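## Task

Take the foam block out from beneath the workbench and place it inside the steel box. The box must end up resting flat on the workbench top, entirely within its edges. Neither robot may tip over or be left leaning, or the task fails. Nothing may count as placed if it stays there only because a robot holds it. When finished, open the grippers and move the robots away.

## Robot and tools

Two mobile robots share the work. stretch is a Hello Robot Stretch 3 with one arm that reaches out to its right side from a lift on a mast. rby is a Rainbow RB-Y1 with two arms, a head and a folding torso (squat, shift, pitch, yaw). Loose objects may occasionally get nudged by something outside your control.

execute_actions takes "actions", a list holding one action or none, and optional "cameras" (names from rby_head_camera, rby_left_wrist_camera, rby_right_wrist_camera, stretch_head_camera, stretch_nav_camera, stretch_wrist_camera, or "all"; omitted or null means all, [] means none). The action is keyed by "stretch" and/or "rby"; each robot's motions begin together. An empty list just reports state and images. Any unknown key or out-of-range number rejects the whole call. A robot, base or joint left out may still be driving toward its earlier target.

stretch part: "base" holds exactly one of translate_m (metres, -1 to 1, forward positive) or rotate_rad (radians, -3.2 to 3.2, left/counter-clockwise positive); both are offsets from where the base last measured itself, and it cannot slide sideways. "joints" are absolute targets by name: lift_m 0 to 1.1 (arm height), arm_m 0 to 0.52 (extension), wrist_yaw_rad -1.345 to 4.42 (0 along the arm, positive toward the front, 3.0 folded over the base), wrist_pitch_rad -1.57 to 0.451 (negative tips fingers down), wrist_roll_rad -2.911 to 2.911, gripper_m -0.089 to 0.179 (bigger is wider; real fingertip gap is smaller, zero below 0.007), head_pan_rad -3.953 to 1.73 (-1.57 looks along the arm), head_tilt_rad -1.53 to 0.419 (negative down). "contact_limits": {"arm_m": effort percent 1 to 100} halts the arm when its effort hits that level. Fast base travel needs lift_m under 0.30, arm_m under 0.03, wrist_yaw_rad over 2.54. Fold or unfold the wrist only with lift_m 0.32 to 0.95, wrist_pitch_rad -0.4, roll near 0.

rby part: "base" holds one of translate_m (metres, -3 to 3, forward positive) or rotate_rad (-3.2 to 3.2, left positive), both offsets; moves needing over 8.667 s are refused. "speeds" caps translate_m (0.05 to 0.4 m/s) or rotate_rad (0.1 to 1.509 rad/s) for that action. "min_time_s" (0.1 to 8 s) sets the shortest duration of its arm and head moves. "joints" are absolute radian targets: torso_squat_rad 0 to 1.2, torso_shift_rad -0.3 to 0.6, torso_pitch_rad -0.2 to 1.4 (positive bows), torso_yaw_rad -1.5 to 1.5 (positive left); per arm shoulder_pitch ±2.356 (negative raises forward), left shoulder_roll 0 to 3.141 / right -3.141 to 0 (away from body), shoulder_yaw ±2.094, elbow -2.617 to 0.01 (negative bends), forearm_roll ±3.141, wrist_pitch -1.57 to 1.919, hand_roll ±2.705; left_gripper_m and right_gripper_m 0 to 0.1 m opening; head_pan_rad ±0.523, head_tilt_rad -0.35 to 1.57 (positive down). Torso joints also obey combined limits (e.g. squat + shift <= 1.52); breaking one leaves them off_target.

Frames: each robot reports in its own base frame, origin on the floor between the drive wheels, x forward, y left, z up; odometry is that frame at the start. stretch hand_pose is the closed-fingertip point; rby reports chest, left_hand and right_hand (hand points between the pads, fingers along -z). Only images, lidar_m, wrist_depth_mm and head_depth_mm reveal where robots sit relative to each other.

Result lines: base_status and joint_status give how each motion ended: done, off_target (resting short and maybe still pushing), contact_stop, time_out, torque_fault, limit_stop_at_<name>, stopped_with_arm, not_followed. on_its_own describes uncommanded parts; "held at" is a held target, not a position. motor_effort gives percent with peak in brackets; noisy, with fixed bias. stretch also reports lidar_m (12 sectors of 30 degrees, first straight ahead, counter-clockwise, at 0.17 m height), 7x7 depth grids, base_tilt in degrees, turned_by_wheels and turned_by_imu. rby adds Motor temperatures per arm joint; MOTOR HOT from 65 °C, brakes at 80 °C. "joint command not followed" with a cause line means an arm target was refused for collision reasons.

wait: {"seconds": 0 to 10}, lets the scene run and reports state. zoom_image: {"camera": name, "region": [x0, y0, x1, y1]} in pixels of that camera's latest full image, at most 504 by 504. finished_scene: {"scene": number}, irreversible; call only once the box sits stable on the bench with the object inside and grippers released and clear.

Gripping: stretch closes below object width (lower squeezes harder) and releases at least 0.02 above the touch value; rby commands 0.005 m or more below the width, and off_target is then normal. Gripper readings do not prove a grasp; check images.

Avoid: robots pressing on each other or rby's arms colliding (one fails the run); driving after bases touch; stretch pushing something rigid with the gripper high (above about 0.45 m) or driving while hooked on something, which can tip it; rby carrying too much too far forward, over 3 kg per arm, or overheating arms; torque faults from hard contact. After a stop, back off arms first, then torso. Bases do not halt on hitting furniture. Jointly carried loads suffer from unequal base travel. Don't drop, slam or shove objects.

Each tool is called after "Request:" as name(argument=value, ...), one argument or row to a line, values as JSON.

## Session

Request:
execute_actions(
  actions=[],
)

Scene clock: 0.00 s.
Motor temperatures (°C, as the motors report them): left_arm=[27 27 26 25 36 33 33] | right_arm=[28 28 28 33 28 32 30]
stretch.base_odometry: x=+0.000 y=+0.000 heading=+0.000 (m, m, rad; stretch's odometry frame)
stretch.turned_by_wheels: +0.000 (rad since the last result)
stretch.turned_by_imu: +0.000 (rad since the last result)
stretch.base_tilt: forward=+1.1 right=-2.4 (deg)
stretch.lidar_m: 1.10 1.73 1.32 2.80 2.57 2.83 2.27 4.04 2.31 1.85 1.84 2.03
stretch.head_depth_mm: 2095 2145 2168 2194 2209 2224 2071 / 1998 2043 2057 2081 2104 2120 2069 / 1915 1950 1976 1993 1993 2010 1994 / 1853 1860 1879 1898 1912 1917 1912 / 1787 1796 1804 1818 1820 1139 1358 / 1710 1716 1730 1741 1738 1141 1421 / 1646 1657 1664 1677 1678 1149 1361
stretch.base_status: not commanded
stretch.joint_positions: lift_m=+0.403 arm_m=-0.002 wrist_yaw_rad=+3.038 wrist_pitch_rad=-0.487 wrist_roll_rad=+0.018 gripper_m=+0.037 head_pan_rad=-0.007 head_tilt_rad=+0.005
stretch.joint_status: not commanded
stretch.motor_effort: left_wheel=-1 right_wheel=+0 lift_m=+20 arm_m=+0 wrist_yaw_rad=+0 wrist_pitch_rad=+4 wrist_roll_rad=+0 gripper_m=+0 head_pan_rad=+0 head_tilt_rad=+3 (%)
stretch.hand_pose: x=+0.0011 y=+0.0715 z=+0.4002 quat_wxyz=(+0.207, +0.700, +0.133, +0.670) (m; stretch's base frame)
stretch.wrist_depth_mm: - - - - - - - / - - - - - - - / 858 888 921 916 961 - - / 730 720 732 772 838 833 864 / 619 633 - 662 688 713 727 / 544 571 - 594 582 615 629 / 488 - - - 530 549 547
rby.base_odometry: x=+0.000 y=+0.000 heading=+0.000 (m, m, rad; rby's odometry frame)
rby.base_status: not commanded
rby.joint_positions: torso_squat_rad=+0.350 torso_shift_rad=-0.001 torso_pitch_rad=-0.002 torso_yaw_rad=+0.000 left_shoulder_pitch_rad=+0.031 left_shoulder_roll_rad=+0.023 left_shoulder_yaw_rad=+0.040 left_elbow_rad=-0.252 left_forearm_roll_rad=+0.021 left_wrist_pitch_rad=-0.015 left_hand_roll_rad=-0.042 left_gripper_m=+0.099 right_shoulder_pitch_rad=+0.002 right_shoulder_roll_rad=-0.031 right_shoulder_yaw_rad=-0.038 right_elbow_rad=-0.187 right_forearm_roll_rad=-0.031 right_wrist_pitch_rad=-0.016 right_hand_roll_rad=-0.056 right_gripper_m=+0.100 head_pan_rad=+0.000 head_tilt_rad=+0.400
rby.joint_status: not commanded
rby.chest: x=-0.2295 y=+0.0004 z=+1.2474 quat_wxyz=(+1.000, +0.000, -0.001, +0.000) (m; rby's base frame)
rby.left_hand: x=-0.1253 y=+0.2445 z=+0.5706 quat_wxyz=(+0.993, +0.017, -0.119, +0.013) (m; rby's base frame)
rby.right_hand: x=-0.1349 y=-0.2470 z=+0.5688 quat_wxyz=(+0.993, -0.013, -0.102, -0.061) (m; rby's base frame)
pictures: rby_head_camera, rby_left_wrist_camera, rby_right_wrist_camera, stretch_head_camera (sideways: a quarter turn clockwise sets it upright), stretch_nav_camera (sideways: a quarter turn counterclockwise sets it upright), stretch_wrist_camera
Images, in order (width x height): rby_head_camera 896x504, rby_left_wrist_camera 644x364, rby_right_wrist_camera 644x364, stretch_head_camera 896x504, stretch_nav_camera 672x504, stretch_wrist_camera 644x364.

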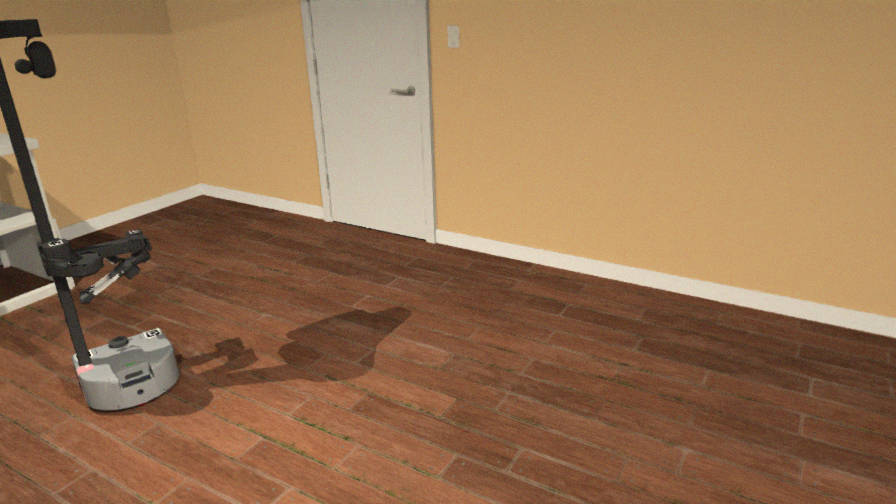

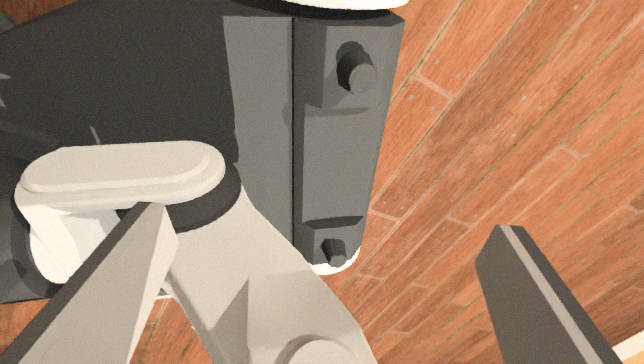

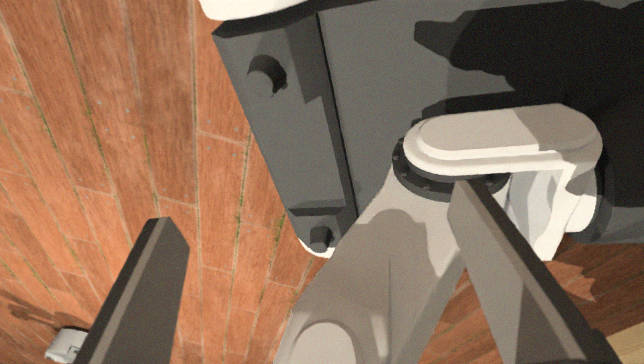

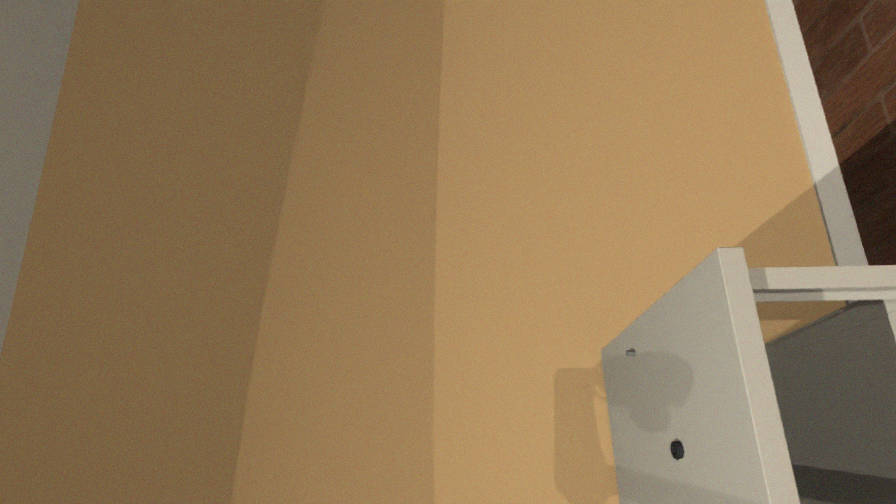

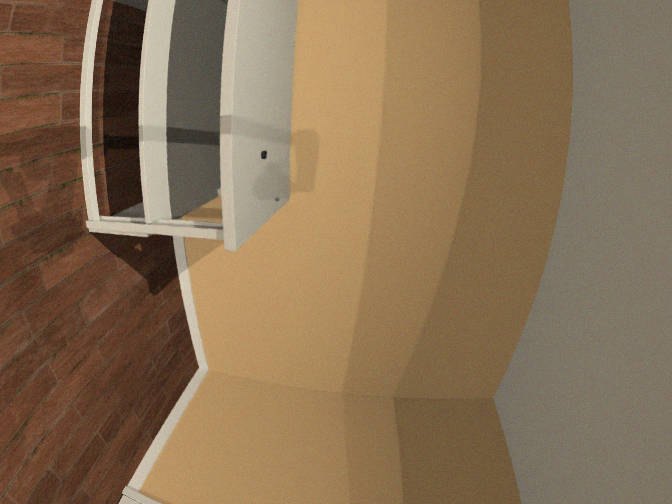

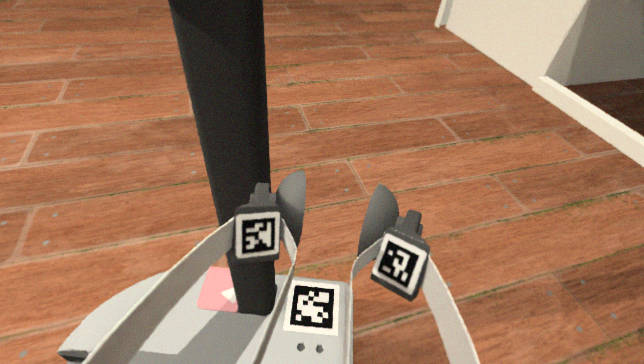

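Request:
execute_actions(
  actions=[
    {"stretch":{"joints":{"head_pan_rad":0.4,"head_tilt_rad":-0.6}},"rby":{"base":{"rotate_rad":0.75},"joints":{"head_pan_rad":0.2}}},
  ],
  cameras=["rby_head_camera","stretch_head_camera","stretch_nav_camera"],
)

Request:
execute_actions(
  actions=[
    {"stretch":{"joints":{"head_pan_rad":1.3,"head_tilt_rad":-0.7}},"rby":{"joints":{"head_pan_rad":0.52,"head_tilt_rad":0.5}}},
  ],
  cameras=["rby_head_camera","stretch_nav_camera"],
)

Scene clock: 3.90 s.
Motor temperatures (°C, as the motors report them): left_arm=[27 27 26 25 36 33 33] | right_arm=[28 28 28 33 28 32 30]
stretch.base_odometry: x=+0.000 y=+0.000 heading=+0.000 (m, m, rad; stretch's odometry frame)
stretch.turned_by_wheels: +0.000 (rad since the last result)
stretch.turned_by_imu: +0.000 (rad since the last result)
stretch.base_tilt: forward=+1.2 right=-2.5 (deg)
stretch.lidar_m: 1.10 1.73 1.32 2.80 2.57 2.84 2.41 4.04 2.31 1.85 1.83 2.02
stretch.head_depth_mm: 1518 1663 1145 1985 1651 1406 1202 / 1516 1608 1183 1494 1564 1408 1210 / 1517 1620 1185 1503 1705 1412 1206 / 1518 1610 1190 1506 1707 1410 1206 / 1523 1615 1199 1505 1714 1414 1207 / 1525 1615 1202 1514 1717 1418 1209 / 1522 1617 1204 1508 1716 1423 1210
stretch.base_status: not commanded
stretch.joint_positions: lift_m=+0.403 arm_m=-0.002 wrist_yaw_rad=+3.038 wrist_pitch_rad=-0.487 wrist_roll_rad=+0.018 gripper_m=+0.037 head_pan_rad=+0.393 head_tilt_rad=-0.592
stretch.joint_status: all done
stretch.motor_effort: left_wheel=+0(0) right_wheel=+0(0) lift_m=+21(20) arm_m=+0(0) wrist_yaw_rad=+0(0) wrist_pitch_rad=+3(4) wrist_roll_rad=+0(0) gripper_m=+1(0) head_pan_rad=+4(34) head_tilt_rad=-6(48) (%)
stretch.hand_pose: x=+0.0011 y=+0.0715 z=+0.4002 quat_wxyz=(+0.207, +0.700, +0.133, +0.670) (m; stretch's base frame)
stretch.wrist_depth_mm: - - - - - - - / - - - - - - - / 828 837 909 951 948 - - / 714 735 746 782 809 828 874 / 610 626 - 659 703 701 729 / 544 569 - 605 578 612 617 / 490 - - - 529 533 548
rby.base_odometry: x=+0.000 y=+0.000 heading=+0.749 (m, m, rad; rby's odometry frame)
rby.base_status: done
rby.joint_positions: torso_squat_rad=+0.350 torso_shift_rad=-0.001 torso_pitch_rad=-0.002 torso_yaw_rad=+0.000 left_shoulder_pitch_rad=+0.031 left_shoulder_roll_rad=+0.023 left_shoulder_yaw_rad=+0.040 left_elbow_rad=-0.252 left_forearm_roll_rad=+0.021 left_wrist_pitch_rad=-0.015 left_hand_roll_rad=-0.042 left_gripper_m=+0.099 right_shoulder_pitch_rad=+0.002 right_shoulder_roll_rad=-0.031 right_shoulder_yaw_rad=-0.038 right_elbow_rad=-0.187 right_forearm_roll_rad=-0.031 right_wrist_pitch_rad=-0.016 right_hand_roll_rad=-0.056 right_gripper_m=+0.100 head_pan_rad=+0.200 head_tilt_rad=+0.400
rby.joint_status: all done
rby.chest: x=-0.2295 y=+0.0003 z=+1.2474 quat_wxyz=(+1.000, +0.000, -0.001, +0.000) (m; rby's base frame)
rby.left_hand: x=-0.1253 y=+0.2445 z=+0.5706 quat_wxyz=(+0.993, +0.017, -0.119, +0.013) (m; rby's base frame)
rby.right_hand: x=-0.1349 y=-0.2470 z=+0.5687 quat_wxyz=(+0.993, -0.013, -0.102, -0.061) (m; rby's base frame)
pictures: rby_head_camera, stretch_head_camera (sideways: a quarter turn clockwise sets it upright), stretch_nav_camera (sideways: a quarter turn counterclockwise sets it upright)
Images, in order (width x height): rby_head_camera 896x504, stretch_head_camera 896x504, stretch_nav_camera 672x504.

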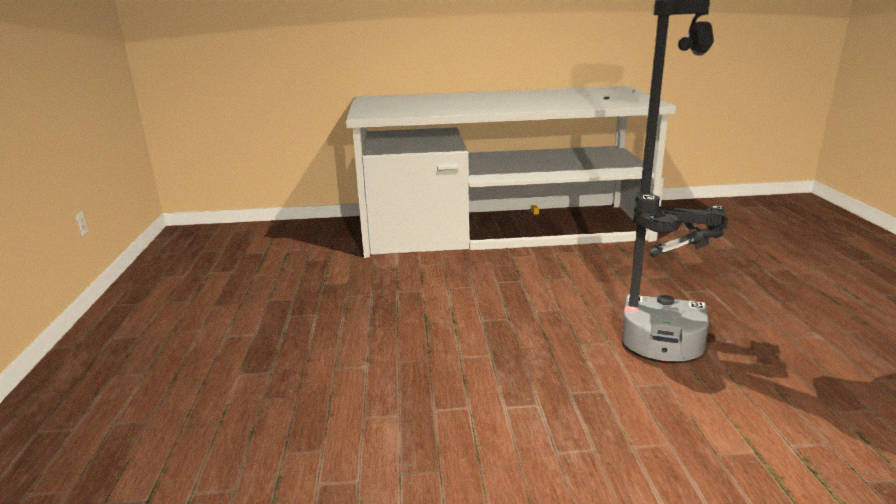

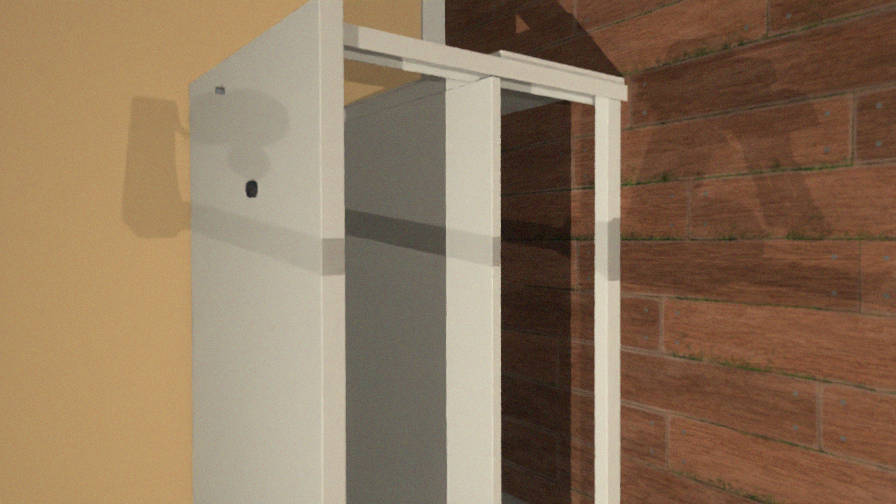

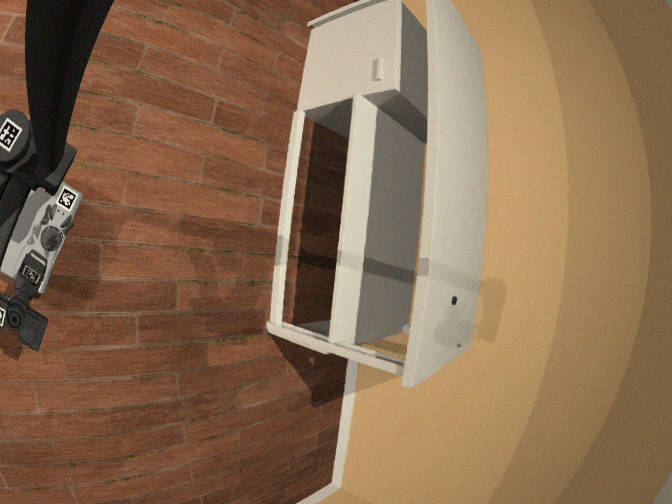

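Scene clock: 4.93 s.
Motor temperatures (°C, as the motors report them): left_arm=[27 27 26 25 36 33 33] | right_arm=[28 28 28 33 28 32 30]
stretch.base_odometry: x=+0.000 y=+0.000 heading=+0.000 (m, m, rad; stretch's odometry frame)
stretch.turned_by_wheels: +0.000 (rad since the last result)
stretch.turned_by_imu: +0.000 (rad since the last result)
stretch.base_tilt: forward=+1.0 right=-2.3 (deg)
stretch.lidar_m: 1.10 1.73 1.32 2.80 2.57 2.84 2.41 4.03 2.31 1.85 1.83 2.03
stretch.head_depth_mm: 1769 1275 1460 1769 1555 1328 1155 / 1923 1436 1484 1712 1569 1326 1157 / 2184 1621 1710 1848 1567 1330 1159 / 2519 1741 2021 1919 1568 1333 1157 / 2819 3054 2446 1915 1580 1336 1160 / 2678 2907 2454 1914 1574 1330 1163 / 2513 2774 2448 1927 1579 1340 1187
stretch.base_status: not commanded
stretch.joint_positions: lift_m=+0.403 arm_m=-0.002 wrist_yaw_rad=+3.038 wrist_pitch_rad=-0.487 wrist_roll_rad=+0.018 gripper_m=+0.037 head_pan_rad=+1.293 head_tilt_rad=-0.691
stretch.joint_status: all done
stretch.motor_effort: left_wheel=+0(0) right_wheel=+0(0) lift_m=+21(21) arm_m=+0(0) wrist_yaw_rad=-1(0) wrist_pitch_rad=+4(4) wrist_roll_rad=+0(0) gripper_m=+0(1) head_pan_rad=+5(51) head_tilt_rad=-6(20) (%)
stretch.hand_pose: x=+0.0011 y=+0.0715 z=+0.4002 quat_wxyz=(+0.207, +0.700, +0.133, +0.670) (m; stretch's base frame)
stretch.wrist_depth_mm: - - - - - - - / - - - - - - - / 846 888 903 947 - 980 - / 715 715 743 784 820 845 862 / 613 611 - 674 702 687 729 / 541 574 - 599 574 607 639 / 486 - - - 527 539 547
rby.base_odometry: x=+0.000 y=+0.000 heading=+0.749 (m, m, rad; rby's odometry frame)
rby.base_status: not commanded
rby.joint_positions: torso_squat_rad=+0.350 torso_shift_rad=-0.001 torso_pitch_rad=-0.002 torso_yaw_rad=+0.000 left_shoulder_pitch_rad=+0.031 left_shoulder_roll_rad=+0.023 left_shoulder_yaw_rad=+0.040 left_elbow_rad=-0.252 left_forearm_roll_rad=+0.021 left_wrist_pitch_rad=-0.015 left_hand_roll_rad=-0.042 left_gripper_m=+0.099 right_shoulder_pitch_rad=+0.002 right_shoulder_roll_rad=-0.031 right_shoulder_yaw_rad=-0.038 right_elbow_rad=-0.187 right_forearm_roll_rad=-0.031 right_wrist_pitch_rad=-0.016 right_hand_roll_rad=-0.056 right_gripper_m=+0.100 head_pan_rad=+0.520 head_tilt_rad=+0.500
rby.joint_status: all done
rby.chest: x=-0.2295 y=+0.0003 z=+1.2474 quat_wxyz=(+1.000, +0.000, -0.001, +0.000) (m; rby's base frame)
rby.left_hand: x=-0.1253 y=+0.2445 z=+0.5706 quat_wxyz=(+0.993, +0.017, -0.119, +0.013) (m; rby's base frame)
rby.right_hand: x=-0.1349 y=-0.2470 z=+0.5687 quat_wxyz=(+0.993, -0.013, -0.102, -0.061) (m; rby's base frame)
pictures: rby_head_camera, stretch_nav_camera (sideways: a quarter turn counterclockwise sets it upright)
Images, in order (width x height): rby_head_camera 896x504, stretch_nav_camera 672x504.

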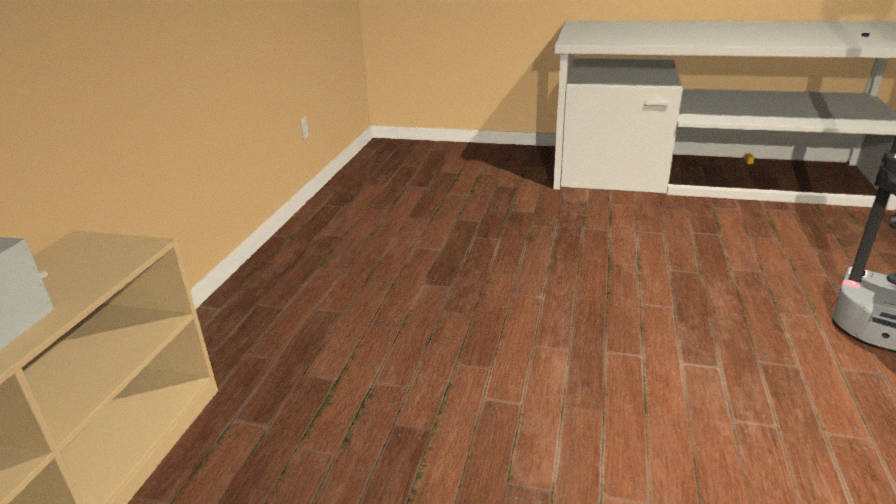

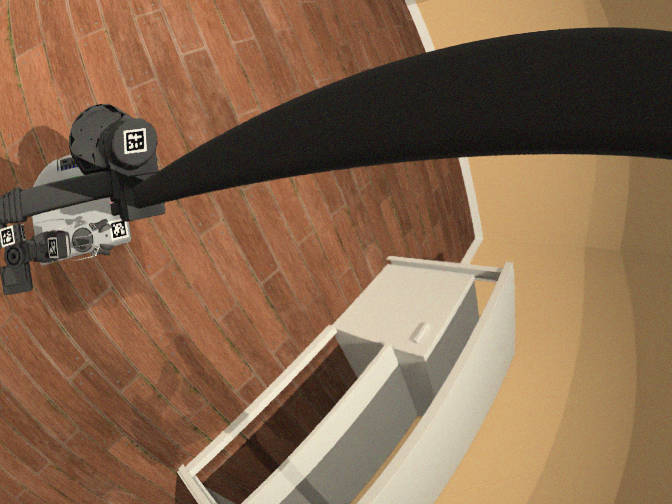

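Request:
execute_actions(
  actions=[
    {"stretch":{"base":{"rotate_rad":1.02},"joints":{"lift_m":0.26,"head_pan_rad":-0.62,"head_tilt_rad":-0.8}},"rby":{"base":{"rotate_rad":1.15},"joints":{"head_pan_rad":0.2,"head_tilt_rad":0.6}}},
  ],
  cameras=["rby_head_camera","stretch_nav_camera"],
)

Request:
execute_actions(
  actions=[
    {"stretch":{"base":{"translate_m":0.8}}},
  ],
  cameras=["stretch_head_camera","stretch_nav_camera"],
)

Scene clock: 10.30 s.
Motor temperatures (°C, as the motors report them): left_arm=[27 27 26 25 36 33 33] | right_arm=[28 28 28 33 28 32 30]
stretch.base_odometry: x=+0.000 y=+0.000 heading=+1.020 (m, m, rad; stretch's odometry frame)
stretch.turned_by_wheels: +1.020 (rad since the last result)
stretch.turned_by_imu: +1.008 (rad since the last result)
stretch.base_tilt: forward=+1.1 right=-2.5 (deg)
stretch.lidar_m: 1.32 1.72 2.56 2.83 2.43 4.04 2.37 1.85 1.84 2.00 1.10 1.73
stretch.head_depth_mm: 1372 1071 1903 1671 1459 1270 1128 / 1311 1077 1439 1610 1462 1272 1128 / 1311 1081 1445 1718 1465 1272 1126 / 1316 1089 1449 1725 1465 1270 1133 / 1326 1086 1451 1727 1473 1274 1128 / 1326 1093 1454 1730 1464 1278 1126 / 1328 1092 1456 1725 1474 1276 1130
stretch.base_status: done
stretch.joint_positions: lift_m=+0.260 arm_m=-0.002 wrist_yaw_rad=+3.038 wrist_pitch_rad=-0.487 wrist_roll_rad=+0.018 gripper_m=+0.037 head_pan_rad=-0.613 head_tilt_rad=-0.790
stretch.joint_status: all done
stretch.motor_effort: left_wheel=-3(11) right_wheel=+4(11) lift_m=+14(19) arm_m=+0(0) wrist_yaw_rad=-1(1) wrist_pitch_rad=+4(4) wrist_roll_rad=+0(0) gripper_m=+1(1) head_pan_rad=-5(51) head_tilt_rad=-7(20) (%)
stretch.hand_pose: x=+0.0011 y=+0.0714 z=+0.2579 quat_wxyz=(+0.207, +0.700, +0.133, +0.670) (m; stretch's base frame)
stretch.wrist_depth_mm: 937 990 - - - - - / 721 749 - 836 876 939 982 / 605 627 650 669 696 712 767 / 513 529 - 579 586 600 617 / - - - - 507 511 532 / - - - - 422 443 449 / - - - - 386 395 399
rby.base_odometry: x=+0.000 y=+0.000 heading=+1.899 (m, m, rad; rby's odometry frame)
rby.base_status: done
rby.joint_positions: torso_squat_rad=+0.350 torso_shift_rad=-0.001 torso_pitch_rad=-0.002 torso_yaw_rad=+0.000 left_shoulder_pitch_rad=+0.031 left_shoulder_roll_rad=+0.023 left_shoulder_yaw_rad=+0.040 left_elbow_rad=-0.252 left_forearm_roll_rad=+0.021 left_wrist_pitch_rad=-0.015 left_hand_roll_rad=-0.042 left_gripper_m=+0.099 right_shoulder_pitch_rad=+0.002 right_shoulder_roll_rad=-0.031 right_shoulder_yaw_rad=-0.038 right_elbow_rad=-0.187 right_forearm_roll_rad=-0.031 right_wrist_pitch_rad=-0.016 right_hand_roll_rad=-0.056 right_gripper_m=+0.100 head_pan_rad=+0.200 head_tilt_rad=+0.600
rby.joint_status: all done
rby.chest: x=-0.2295 y=+0.0003 z=+1.2474 quat_wxyz=(+1.000, +0.000, -0.001, +0.000) (m; rby's base frame)
rby.left_hand: x=-0.1253 y=+0.2445 z=+0.5706 quat_wxyz=(+0.993, +0.017, -0.119, +0.013) (m; rby's base frame)
rby.right_hand: x=-0.1349 y=-0.2470 z=+0.5687 quat_wxyz=(+0.993, -0.013, -0.102, -0.061) (m; rby's base frame)
pictures: rby_head_camera, stretch_nav_camera (sideways: a quarter turn counterclockwise sets it upright)
Images, in order (width x height): rby_head_camera 896x504, stretch_nav_camera 672x504.

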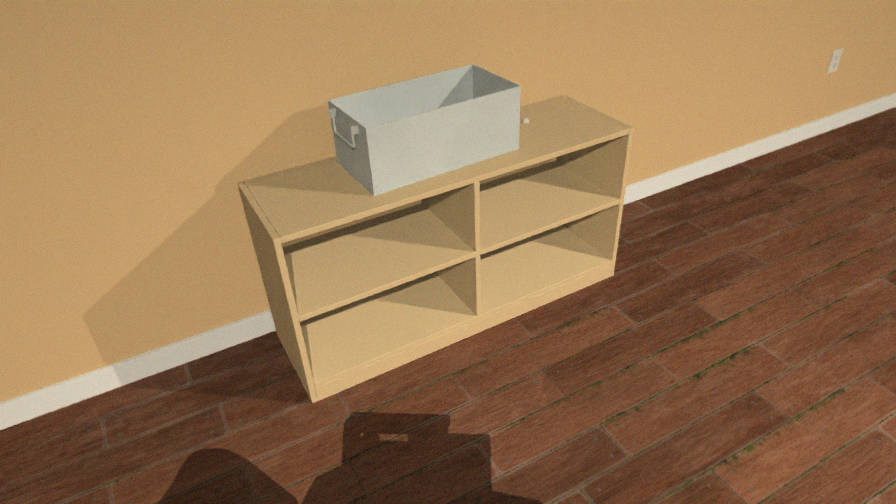

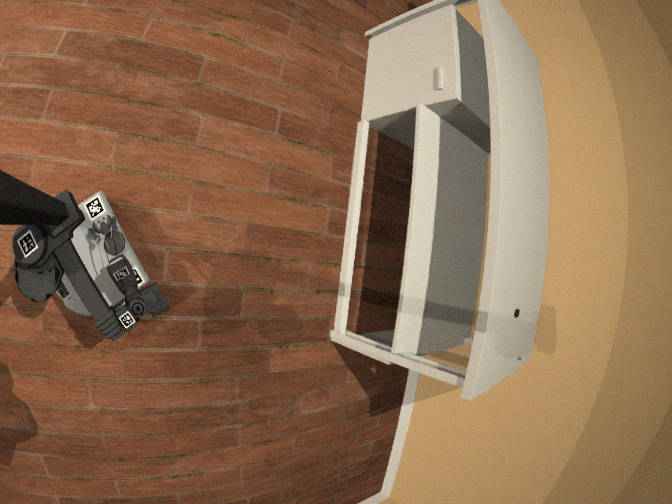

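Scene clock: 14.73 s.
Motor temperatures (°C, as the motors report them): left_arm=[27 27 26 25 36 33 33] | right_arm=[28 28 28 33 28 32 30]
stretch.base_odometry: x=+0.419 y=+0.682 heading=+1.020 (m, m, rad; stretch's odometry frame)
stretch.turned_by_wheels: +0.000 (rad since the last result)
stretch.turned_by_imu: -0.002 (rad since the last result)
stretch.base_tilt: forward=+1.3 right=-2.6 (deg)
stretch.lidar_m: 0.52 0.72 2.30 2.47 2.68 2.74 2.97 2.34 2.31 0.91 1.10 0.73
stretch.head_depth_mm: 1003 952 749 616 955 1201 1123 / 1002 955 749 616 956 1204 1124 / 1008 959 750 618 956 1202 1124 / 1009 960 753 619 956 1209 1126 / 1013 961 753 619 962 1203 1127 / 1017 965 756 621 942 1157 1132 / 1017 964 755 620 816 1096 1132
stretch.base_status: done
stretch.joint_positions: lift_m=+0.260 arm_m=-0.002 wrist_yaw_rad=+3.038 wrist_pitch_rad=-0.487 wrist_roll_rad=+0.018 gripper_m=+0.037 head_pan_rad=-0.613 head_tilt_rad=-0.791
stretch.joint_status: not commanded
stretch.motor_effort: left_wheel=-3(8) right_wheel=+4(12) lift_m=+14(14) arm_m=+0(0) wrist_yaw_rad=+0(0) wrist_pitch_rad=+4(4) wrist_roll_rad=+0(0) gripper_m=+0(1) head_pan_rad=-4(4) head_tilt_rad=-6(6) (%)
stretch.hand_pose: x=+0.0011 y=+0.0714 z=+0.2578 quat_wxyz=(+0.207, +0.700, +0.133, +0.670) (m; stretch's base frame)
stretch.wrist_depth_mm: 954 996 - - - - - / 730 769 - 852 877 917 982 / 605 630 639 682 711 726 765 / 528 530 - 576 577 589 619 / - - - - 511 509 524 / - - - - 422 444 456 / - - - - 382 393 399
rby.base_odometry: x=+0.000 y=+0.000 heading=+1.899 (m, m, rad; rby's odometry frame)
rby.base_status: not commanded
rby.joint_positions: torso_squat_rad=+0.350 torso_shift_rad=-0.001 torso_pitch_rad=-0.002 torso_yaw_rad=+0.000 left_shoulder_pitch_rad=+0.031 left_shoulder_roll_rad=+0.023 left_shoulder_yaw_rad=+0.040 left_elbow_rad=-0.252 left_forearm_roll_rad=+0.021 left_wrist_pitch_rad=-0.015 left_hand_roll_rad=-0.042 left_gripper_m=+0.099 right_shoulder_pitch_rad=+0.002 right_shoulder_roll_rad=-0.031 right_shoulder_yaw_rad=-0.038 right_elbow_rad=-0.187 right_forearm_roll_rad=-0.031 right_wrist_pitch_rad=-0.016 right_hand_roll_rad=-0.056 right_gripper_m=+0.100 head_pan_rad=+0.200 head_tilt_rad=+0.600
rby.joint_status: not commanded
rby.chest: x=-0.2295 y=+0.0003 z=+1.2474 quat_wxyz=(+1.000, +0.000, -0.001, +0.000) (m; rby's base frame)
rby.left_hand: x=-0.1253 y=+0.2445 z=+0.5706 quat_wxyz=(+0.993, +0.017, -0.119, +0.013) (m; rby's base frame)
rby.right_hand: x=-0.1349 y=-0.2470 z=+0.5687 quat_wxyz=(+0.993, -0.013, -0.102, -0.061) (m; rby's base frame)
pictures: stretch_head_camera (sideways: a quarter turn clockwise sets it upright), stretch_nav_camera (sideways: a quarter turn counterclockwise sets it upright)
Images, in order (width x height): stretch_head_camera 896x504, stretch_nav_camera 672x504.

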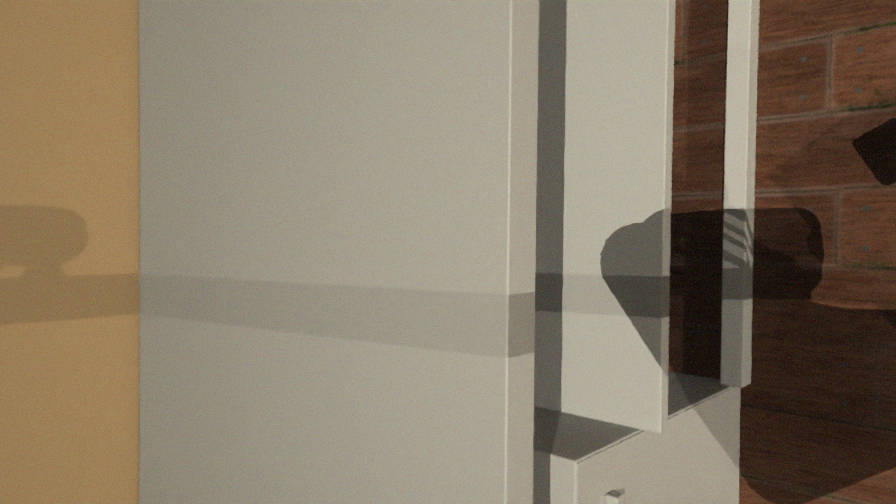

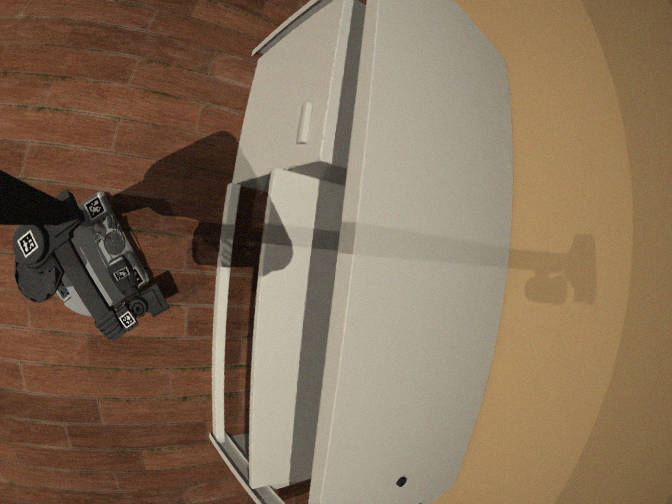

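Request:
execute_actions(
  actions=[
    {"stretch":{"base":{"translate_m":-0.2},"joints":{"lift_m":0.36,"wrist_pitch_rad":-0.4}},"rby":{"base":{"rotate_rad":-0.13}}},
  ],
  cameras=[],
)

Request:
execute_actions(
  actions=[
    {"stretch":{"base":{"rotate_rad":0.96},"joints":{"wrist_yaw_rad":0,"head_pan_rad":-1.6,"head_tilt_rad":-0.9,"gripper_m":0.15}},"rby":{"base":{"translate_m":1.09}}},
  ],
  cameras=["stretch_wrist_camera","stretch_nav_camera","rby_head_camera"],
)

Scene clock: 21.30 s.
Motor temperatures (°C, as the motors report them): left_arm=[27 27 26 25 36 33 33] | right_arm=[28 28 28 33 28 32 30]
stretch.base_odometry: x=+0.314 y=+0.511 heading=+1.020 (m, m, rad; stretch's odometry frame)
stretch.turned_by_wheels: +0.000 (rad since the last result)
stretch.turned_by_imu: -0.001 (rad since the last result)
stretch.base_tilt: forward=+1.2 right=-2.5 (deg)
stretch.lidar_m: 0.72 0.98 2.42 2.48 2.55 2.81 2.83 2.22 2.19 0.90 1.20 1.06
stretch.head_depth_mm: 1124 948 748 1093 1366 1270 1123 / 1130 951 749 1094 1368 1269 1125 / 1132 957 750 1094 1377 1272 1128 / 1134 959 752 1096 1380 1281 1129 / 1136 961 753 1096 1378 1275 1129 / 1142 962 755 1099 1352 1279 1132 / 1143 965 756 1028 1105 1274 1133
stretch.base_status: done
stretch.joint_positions: lift_m=+0.360 arm_m=-0.002 wrist_yaw_rad=+3.038 wrist_pitch_rad=-0.423 wrist_roll_rad=+0.018 gripper_m=+0.037 head_pan_rad=-0.613 head_tilt_rad=-0.791
stretch.joint_status: all done
stretch.motor_effort: left_wheel=-3(14) right_wheel=+4(11) lift_m=+26(28) arm_m=+0(0) wrist_yaw_rad=-1(0) wrist_pitch_rad=+7(9) wrist_roll_rad=+1(0) gripper_m=+1(0) head_pan_rad=-4(4) head_tilt_rad=-7(6) (%)
stretch.hand_pose: x=+0.0020 y=+0.0799 z=+0.3711 quat_wxyz=(+0.186, +0.704, +0.111, +0.677) (m; stretch's base frame)
stretch.wrist_depth_mm: - - - - - - - / - - - - - - - / 820 886 - 941 - - - / 699 718 744 770 829 855 878 / 593 612 - 645 704 700 710 / 524 551 - 576 563 587 620 / 465 - - - 506 518 538
rby.base_odometry: x=+0.000 y=+0.000 heading=+1.769 (m, m, rad; rby's odometry frame)
rby.base_status: done
rby.joint_positions: torso_squat_rad=+0.350 torso_shift_rad=-0.001 torso_pitch_rad=-0.002 torso_yaw_rad=+0.000 left_shoulder_pitch_rad=+0.031 left_shoulder_roll_rad=+0.023 left_shoulder_yaw_rad=+0.040 left_elbow_rad=-0.252 left_forearm_roll_rad=+0.021 left_wrist_pitch_rad=-0.015 left_hand_roll_rad=-0.042 left_gripper_m=+0.099 right_shoulder_pitch_rad=+0.002 right_shoulder_roll_rad=-0.031 right_shoulder_yaw_rad=-0.038 right_elbow_rad=-0.187 right_forearm_roll_rad=-0.031 right_wrist_pitch_rad=-0.016 right_hand_roll_rad=-0.056 right_gripper_m=+0.100 head_pan_rad=+0.200 head_tilt_rad=+0.600
rby.joint_status: not commanded
rby.chest: x=-0.2295 y=+0.0004 z=+1.2474 quat_wxyz=(+1.000, +0.000, -0.001, +0.000) (m; rby's base frame)
rby.left_hand: x=-0.1253 y=+0.2445 z=+0.5706 quat_wxyz=(+0.993, +0.017, -0.119, +0.013) (m; rby's base frame)
rby.right_hand: x=-0.1349 y=-0.2469 z=+0.5687 quat_wxyz=(+0.993, -0.013, -0.102, -0.061) (m; rby's base frame)
pictures: none
No camera images: the call's "cameras" was empty. Leave "cameras" out to get every camera's image.

Scene clock: 25.47 s.
Motor temperatures (°C, as the motors report them): left_arm=[27 27 26 25 36 33 33] | right_arm=[28 28 28 33 28 32 30]
stretch.base_odometry: x=+0.314 y=+0.511 heading=+1.979 (m, m, rad; stretch's odometry frame)
stretch.turned_by_wheels: +0.960 (rad since the last result)
stretch.turned_by_imu: +0.950 (rad since the last result)
stretch.base_tilt: forward=+1.0 right=-2.5 (deg)
stretch.lidar_m: 2.42 2.47 2.04 4.53 3.02 2.27 2.18 0.90 1.08 1.25 0.72 0.89
stretch.head_depth_mm: 990 793 697 1078 1343 1226 1106 / 993 794 697 1082 1345 1229 1138 / 995 796 697 1083 1344 1256 - / 1002 799 697 1082 1345 1259 1126 / 1002 798 699 1081 1347 1227 1107 / 1004 799 699 1083 1346 1231 1113 / 1002 799 699 1063 1319 1232 1107
stretch.base_status: done
stretch.joint_positions: lift_m=+0.360 arm_m=-0.002 wrist_yaw_rad=+0.002 wrist_pitch_rad=-0.423 wrist_roll_rad=+0.018 gripper_m=+0.150 head_pan_rad=-1.593 head_tilt_rad=-0.889
stretch.joint_status: all done
stretch.motor_effort: left_wheel=-3(8) right_wheel=+5(10) lift_m=+26(26) arm_m=+0(0) wrist_yaw_rad=-2(1) wrist_pitch_rad=+7(7) wrist_roll_rad=+0(0) gripper_m=+2(82) head_pan_rad=-4(51) head_tilt_rad=-7(23) (%)
stretch.hand_pose: x=-0.0211 y=-0.3663 z=+0.3711 quat_wxyz=(+0.685, +0.148, -0.697, -0.150) (m; stretch's base frame)
stretch.wrist_depth_mm: 425 567 814 316 303 291 315 / 469 577 938 - - 978 919 / 522 615 873 970 995 - 992 / 601 609 733 768 816 829 890 / 598 - 585 594 683 698 714 / 516 539 544 551 555 - 637 / 462 470 484 490 495 510 518
rby.base_odometry: x=-0.216 y=+1.068 heading=+1.771 (m, m, rad; rby's odometry frame)
rby.base_status: done
rby.joint_positions: torso_squat_rad=+0.350 torso_shift_rad=-0.001 torso_pitch_rad=-0.002 torso_yaw_rad=+0.000 left_shoulder_pitch_rad=+0.031 left_shoulder_roll_rad=+0.023 left_shoulder_yaw_rad=+0.040 left_elbow_rad=-0.252 left_forearm_roll_rad=+0.021 left_wrist_pitch_rad=-0.015 left_hand_roll_rad=-0.042 left_gripper_m=+0.099 right_shoulder_pitch_rad=+0.002 right_shoulder_roll_rad=-0.031 right_shoulder_yaw_rad=-0.038 right_elbow_rad=-0.187 right_forearm_roll_rad=-0.031 right_wrist_pitch_rad=-0.016 right_hand_roll_rad=-0.056 right_gripper_m=+0.100 head_pan_rad=+0.200 head_tilt_rad=+0.600
rby.joint_status: not commanded
rby.chest: x=-0.2295 y=+0.0004 z=+1.2474 quat_wxyz=(+1.000, +0.000, -0.001, +0.000) (m; rby's base frame)
rby.left_hand: x=-0.1252 y=+0.2445 z=+0.5706 quat_wxyz=(+0.993, +0.017, -0.119, +0.013) (m; rby's base frame)
rby.right_hand: x=-0.1348 y=-0.2469 z=+0.5688 quat_wxyz=(+0.993, -0.013, -0.102, -0.061) (m; rby's base frame)
pictures: rby_head_camera, stretch_nav_camera (sideways: a quarter turn counterclockwise sets it upright), stretch_wrist_camera
Images, in order (width x height): rby_head_camera 896x504, stretch_nav_camera 672x504, stretch_wrist_camera 644x364.

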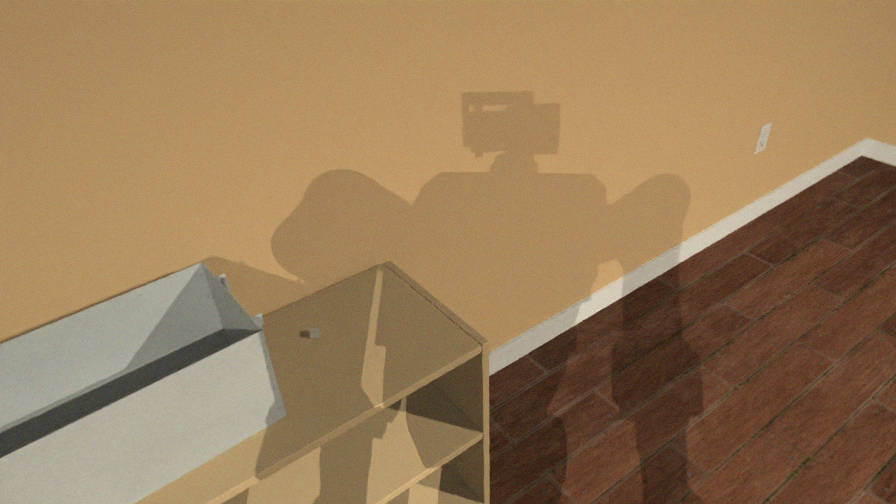

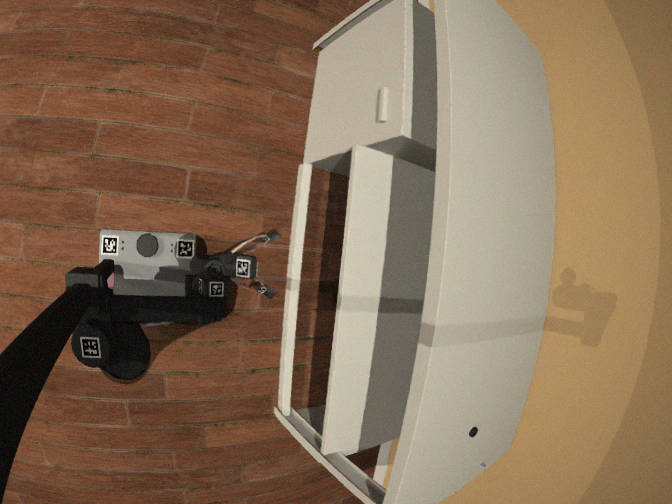

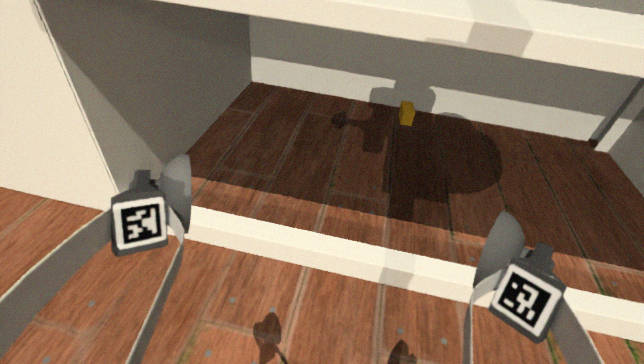

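Request:
execute_actions(
  actions=[
    {"stretch":{"base":{"rotate_rad":-2.04},"joints":{"lift_m":0.18,"wrist_pitch_rad":-0.3}},"rby":{"base":{"rotate_rad":0.87},"joints":{"head_pan_rad":0,"head_tilt_rad":0.75}}},
  ],
  cameras=["rby_head_camera"],
)

Request:
execute_actions(
  actions=[
    {"stretch":{"base":{"translate_m":0.40},"joints":{"head_pan_rad":0.4}}},
  ],
  cameras=["stretch_nav_camera"],
)

Scene clock: 33.07 s.
Motor temperatures (°C, as the motors report them): left_arm=[27 27 26 25 36 33 33] | right_arm=[28 28 28 33 28 32 30]
stretch.base_odometry: x=+0.314 y=+0.511 heading=-0.060 (m, m, rad; stretch's odometry frame)
stretch.turned_by_wheels: -2.040 (rad since the last result)
stretch.turned_by_imu: -2.021 (rad since the last result)
stretch.base_tilt: forward=+1.1 right=-2.5 (deg)
stretch.lidar_m: 1.15 1.15 0.72 0.94 2.43 2.08 1.94 4.51 2.90 2.23 2.18 0.90
stretch.head_depth_mm: 2588 2223 1843 1578 1384 1227 1106 / 2524 2239 1858 1587 1380 1228 1136 / 2421 2238 1851 1587 1390 1235 - / 2282 2233 1863 1587 1384 1248 1124 / 2159 2251 1876 1588 1383 1231 1110 / 2056 2232 1861 1593 1389 1229 1108 / 1957 2146 1865 1595 1396 1237 1110
stretch.base_status: done
stretch.joint_positions: lift_m=+0.180 arm_m=-0.002 wrist_yaw_rad=+0.001 wrist_pitch_rad=-0.325 wrist_roll_rad=+0.018 gripper_m=+0.150 head_pan_rad=-1.593 head_tilt_rad=-0.889
stretch.joint_status: all done
stretch.motor_effort: left_wheel=+4(8) right_wheel=-5(8) lift_m=+14(19) arm_m=+0(0) wrist_yaw_rad=-2(1) wrist_pitch_rad=+7(8) wrist_roll_rad=+1(0) gripper_m=+1(1) head_pan_rad=-4(5) head_tilt_rad=-8(7) (%)
stretch.hand_pose: x=-0.0212 y=-0.3778 z=+0.2144 quat_wxyz=(+0.692, +0.114, -0.704, -0.115) (m; stretch's base frame)
stretch.wrist_depth_mm: - - - - - - - / 830 898 953 - - - - / 629 652 687 747 808 839 942 / 494 537 543 576 598 643 685 / 420 - 448 462 485 516 533 / 351 367 380 394 409 - 440 / 310 317 324 339 348 358 373
rby.base_odometry: x=-0.216 y=+1.068 heading=+2.640 (m, m, rad; rby's odometry frame)
rby.base_status: done
rby.joint_positions: torso_squat_rad=+0.350 torso_shift_rad=-0.001 torso_pitch_rad=-0.002 torso_yaw_rad=+0.000 left_shoulder_pitch_rad=+0.031 left_shoulder_roll_rad=+0.023 left_shoulder_yaw_rad=+0.040 left_elbow_rad=-0.252 left_forearm_roll_rad=+0.021 left_wrist_pitch_rad=-0.015 left_hand_roll_rad=-0.042 left_gripper_m=+0.099 right_shoulder_pitch_rad=+0.002 right_shoulder_roll_rad=-0.031 right_shoulder_yaw_rad=-0.038 right_elbow_rad=-0.187 right_forearm_roll_rad=-0.031 right_wrist_pitch_rad=-0.016 right_hand_roll_rad=-0.056 right_gripper_m=+0.100 head_pan_rad=+0.000 head_tilt_rad=+0.750
rby.joint_status: all done
rby.chest: x=-0.2295 y=+0.0003 z=+1.2474 quat_wxyz=(+1.000, +0.000, -0.001, +0.000) (m; rby's base frame)
rby.left_hand: x=-0.1252 y=+0.2445 z=+0.5706 quat_wxyz=(+0.993, +0.017, -0.119, +0.013) (m; rby's base frame)
rby.right_hand: x=-0.1348 y=-0.2470 z=+0.5687 quat_wxyz=(+0.993, -0.013, -0.102, -0.061) (m; rby's base frame)
pictures: rby_head_camera
Images, in order (width x height): rby_head_camera 896x504.

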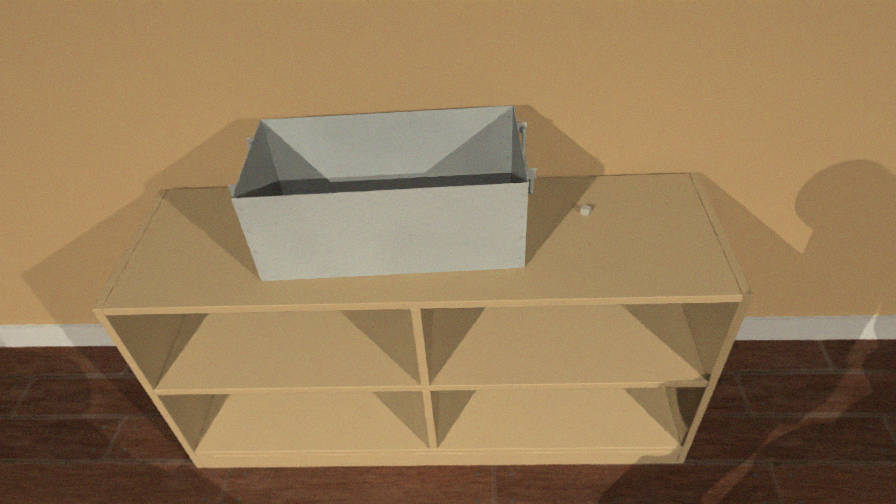

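Scene clock: 38.27 s.
Motor temperatures (°C, as the motors report them): left_arm=[27 27 26 25 36 33 33] | right_arm=[28 28 28 33 28 32 30]
stretch.base_odometry: x=+0.713 y=+0.487 heading=-0.060 (m, m, rad; stretch's odometry frame)
stretch.turned_by_wheels: +0.000 (rad since the last result)
stretch.turned_by_imu: -0.001 (rad since the last result)
stretch.base_tilt: forward=+1.1 right=-2.4 (deg)
stretch.lidar_m: 0.88 0.89 0.73 0.61 1.19 2.77 2.33 4.88 2.68 2.05 2.04 0.57
stretch.head_depth_mm: 873 793 660 564 492 808 1104 / 868 794 663 565 493 804 1105 / 863 796 661 566 494 794 1108 / 859 798 663 567 494 796 1107 / 853 799 663 566 495 796 1098 / 850 801 664 567 495 785 1102 / 843 802 665 569 496 479 1098
stretch.base_status: done
stretch.joint_positions: lift_m=+0.180 arm_m=-0.002 wrist_yaw_rad=+0.001 wrist_pitch_rad=-0.325 wrist_roll_rad=+0.018 gripper_m=+0.150 head_pan_rad=+0.393 head_tilt_rad=-0.889
stretch.joint_status: all done
stretch.motor_effort: left_wheel=+3(10) right_wheel=-5(5) lift_m=+14(14) arm_m=+0(0) wrist_yaw_rad=-1(0) wrist_pitch_rad=+7(7) wrist_roll_rad=+1(0) gripper_m=+1(0) head_pan_rad=+5(51) head_tilt_rad=-8(8) (%)
stretch.hand_pose: x=-0.0212 y=-0.3778 z=+0.2144 quat_wxyz=(+0.692, +0.114, -0.704, -0.115) (m; stretch's base frame)
stretch.wrist_depth_mm: - - - - - - - / 818 864 950 - - - - / 618 641 697 751 814 856 945 / 498 528 546 575 600 643 680 / 423 - 446 468 492 523 531 / 350 365 378 396 403 - 443 / 310 317 329 342 351 355 380
rby.base_odometry: x=-0.216 y=+1.068 heading=+2.640 (m, m, rad; rby's odometry frame)
rby.base_status: not commanded
rby.joint_positions: torso_squat_rad=+0.350 torso_shift_rad=-0.001 torso_pitch_rad=-0.002 torso_yaw_rad=+0.000 left_shoulder_pitch_rad=+0.031 left_shoulder_roll_rad=+0.023 left_shoulder_yaw_rad=+0.040 left_elbow_rad=-0.252 left_forearm_roll_rad=+0.021 left_wrist_pitch_rad=-0.015 left_hand_roll_rad=-0.042 left_gripper_m=+0.099 right_shoulder_pitch_rad=+0.002 right_shoulder_roll_rad=-0.031 right_shoulder_yaw_rad=-0.038 right_elbow_rad=-0.187 right_forearm_roll_rad=-0.031 right_wrist_pitch_rad=-0.016 right_hand_roll_rad=-0.056 right_gripper_m=+0.100 head_pan_rad=+0.000 head_tilt_rad=+0.750
rby.joint_status: not commanded
rby.chest: x=-0.2295 y=+0.0003 z=+1.2474 quat_wxyz=(+1.000, +0.000, -0.001, +0.000) (m; rby's base frame)
rby.left_hand: x=-0.1252 y=+0.2445 z=+0.5706 quat_wxyz=(+0.993, +0.017, -0.119, +0.013) (m; rby's base frame)
rby.right_hand: x=-0.1348 y=-0.2470 z=+0.5687 quat_wxyz=(+0.993, -0.013, -0.102, -0.061) (m; rby's base frame)
pictures: stretch_nav_camera (sideways: a quarter turn counterclockwise sets it upright)
Images, in order (width x height): stretch_nav_camera 672x504.

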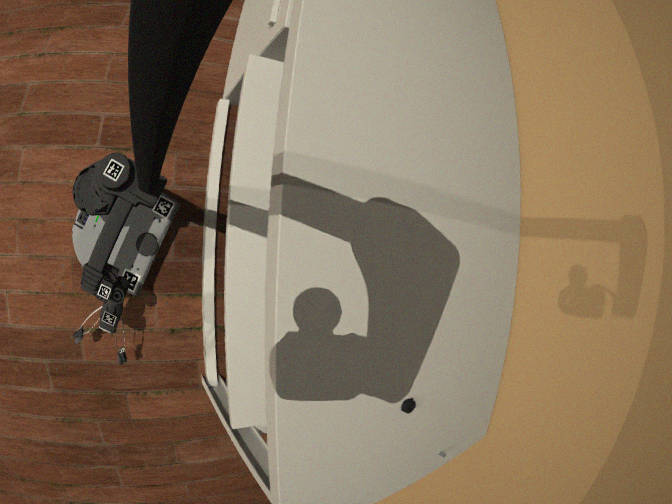

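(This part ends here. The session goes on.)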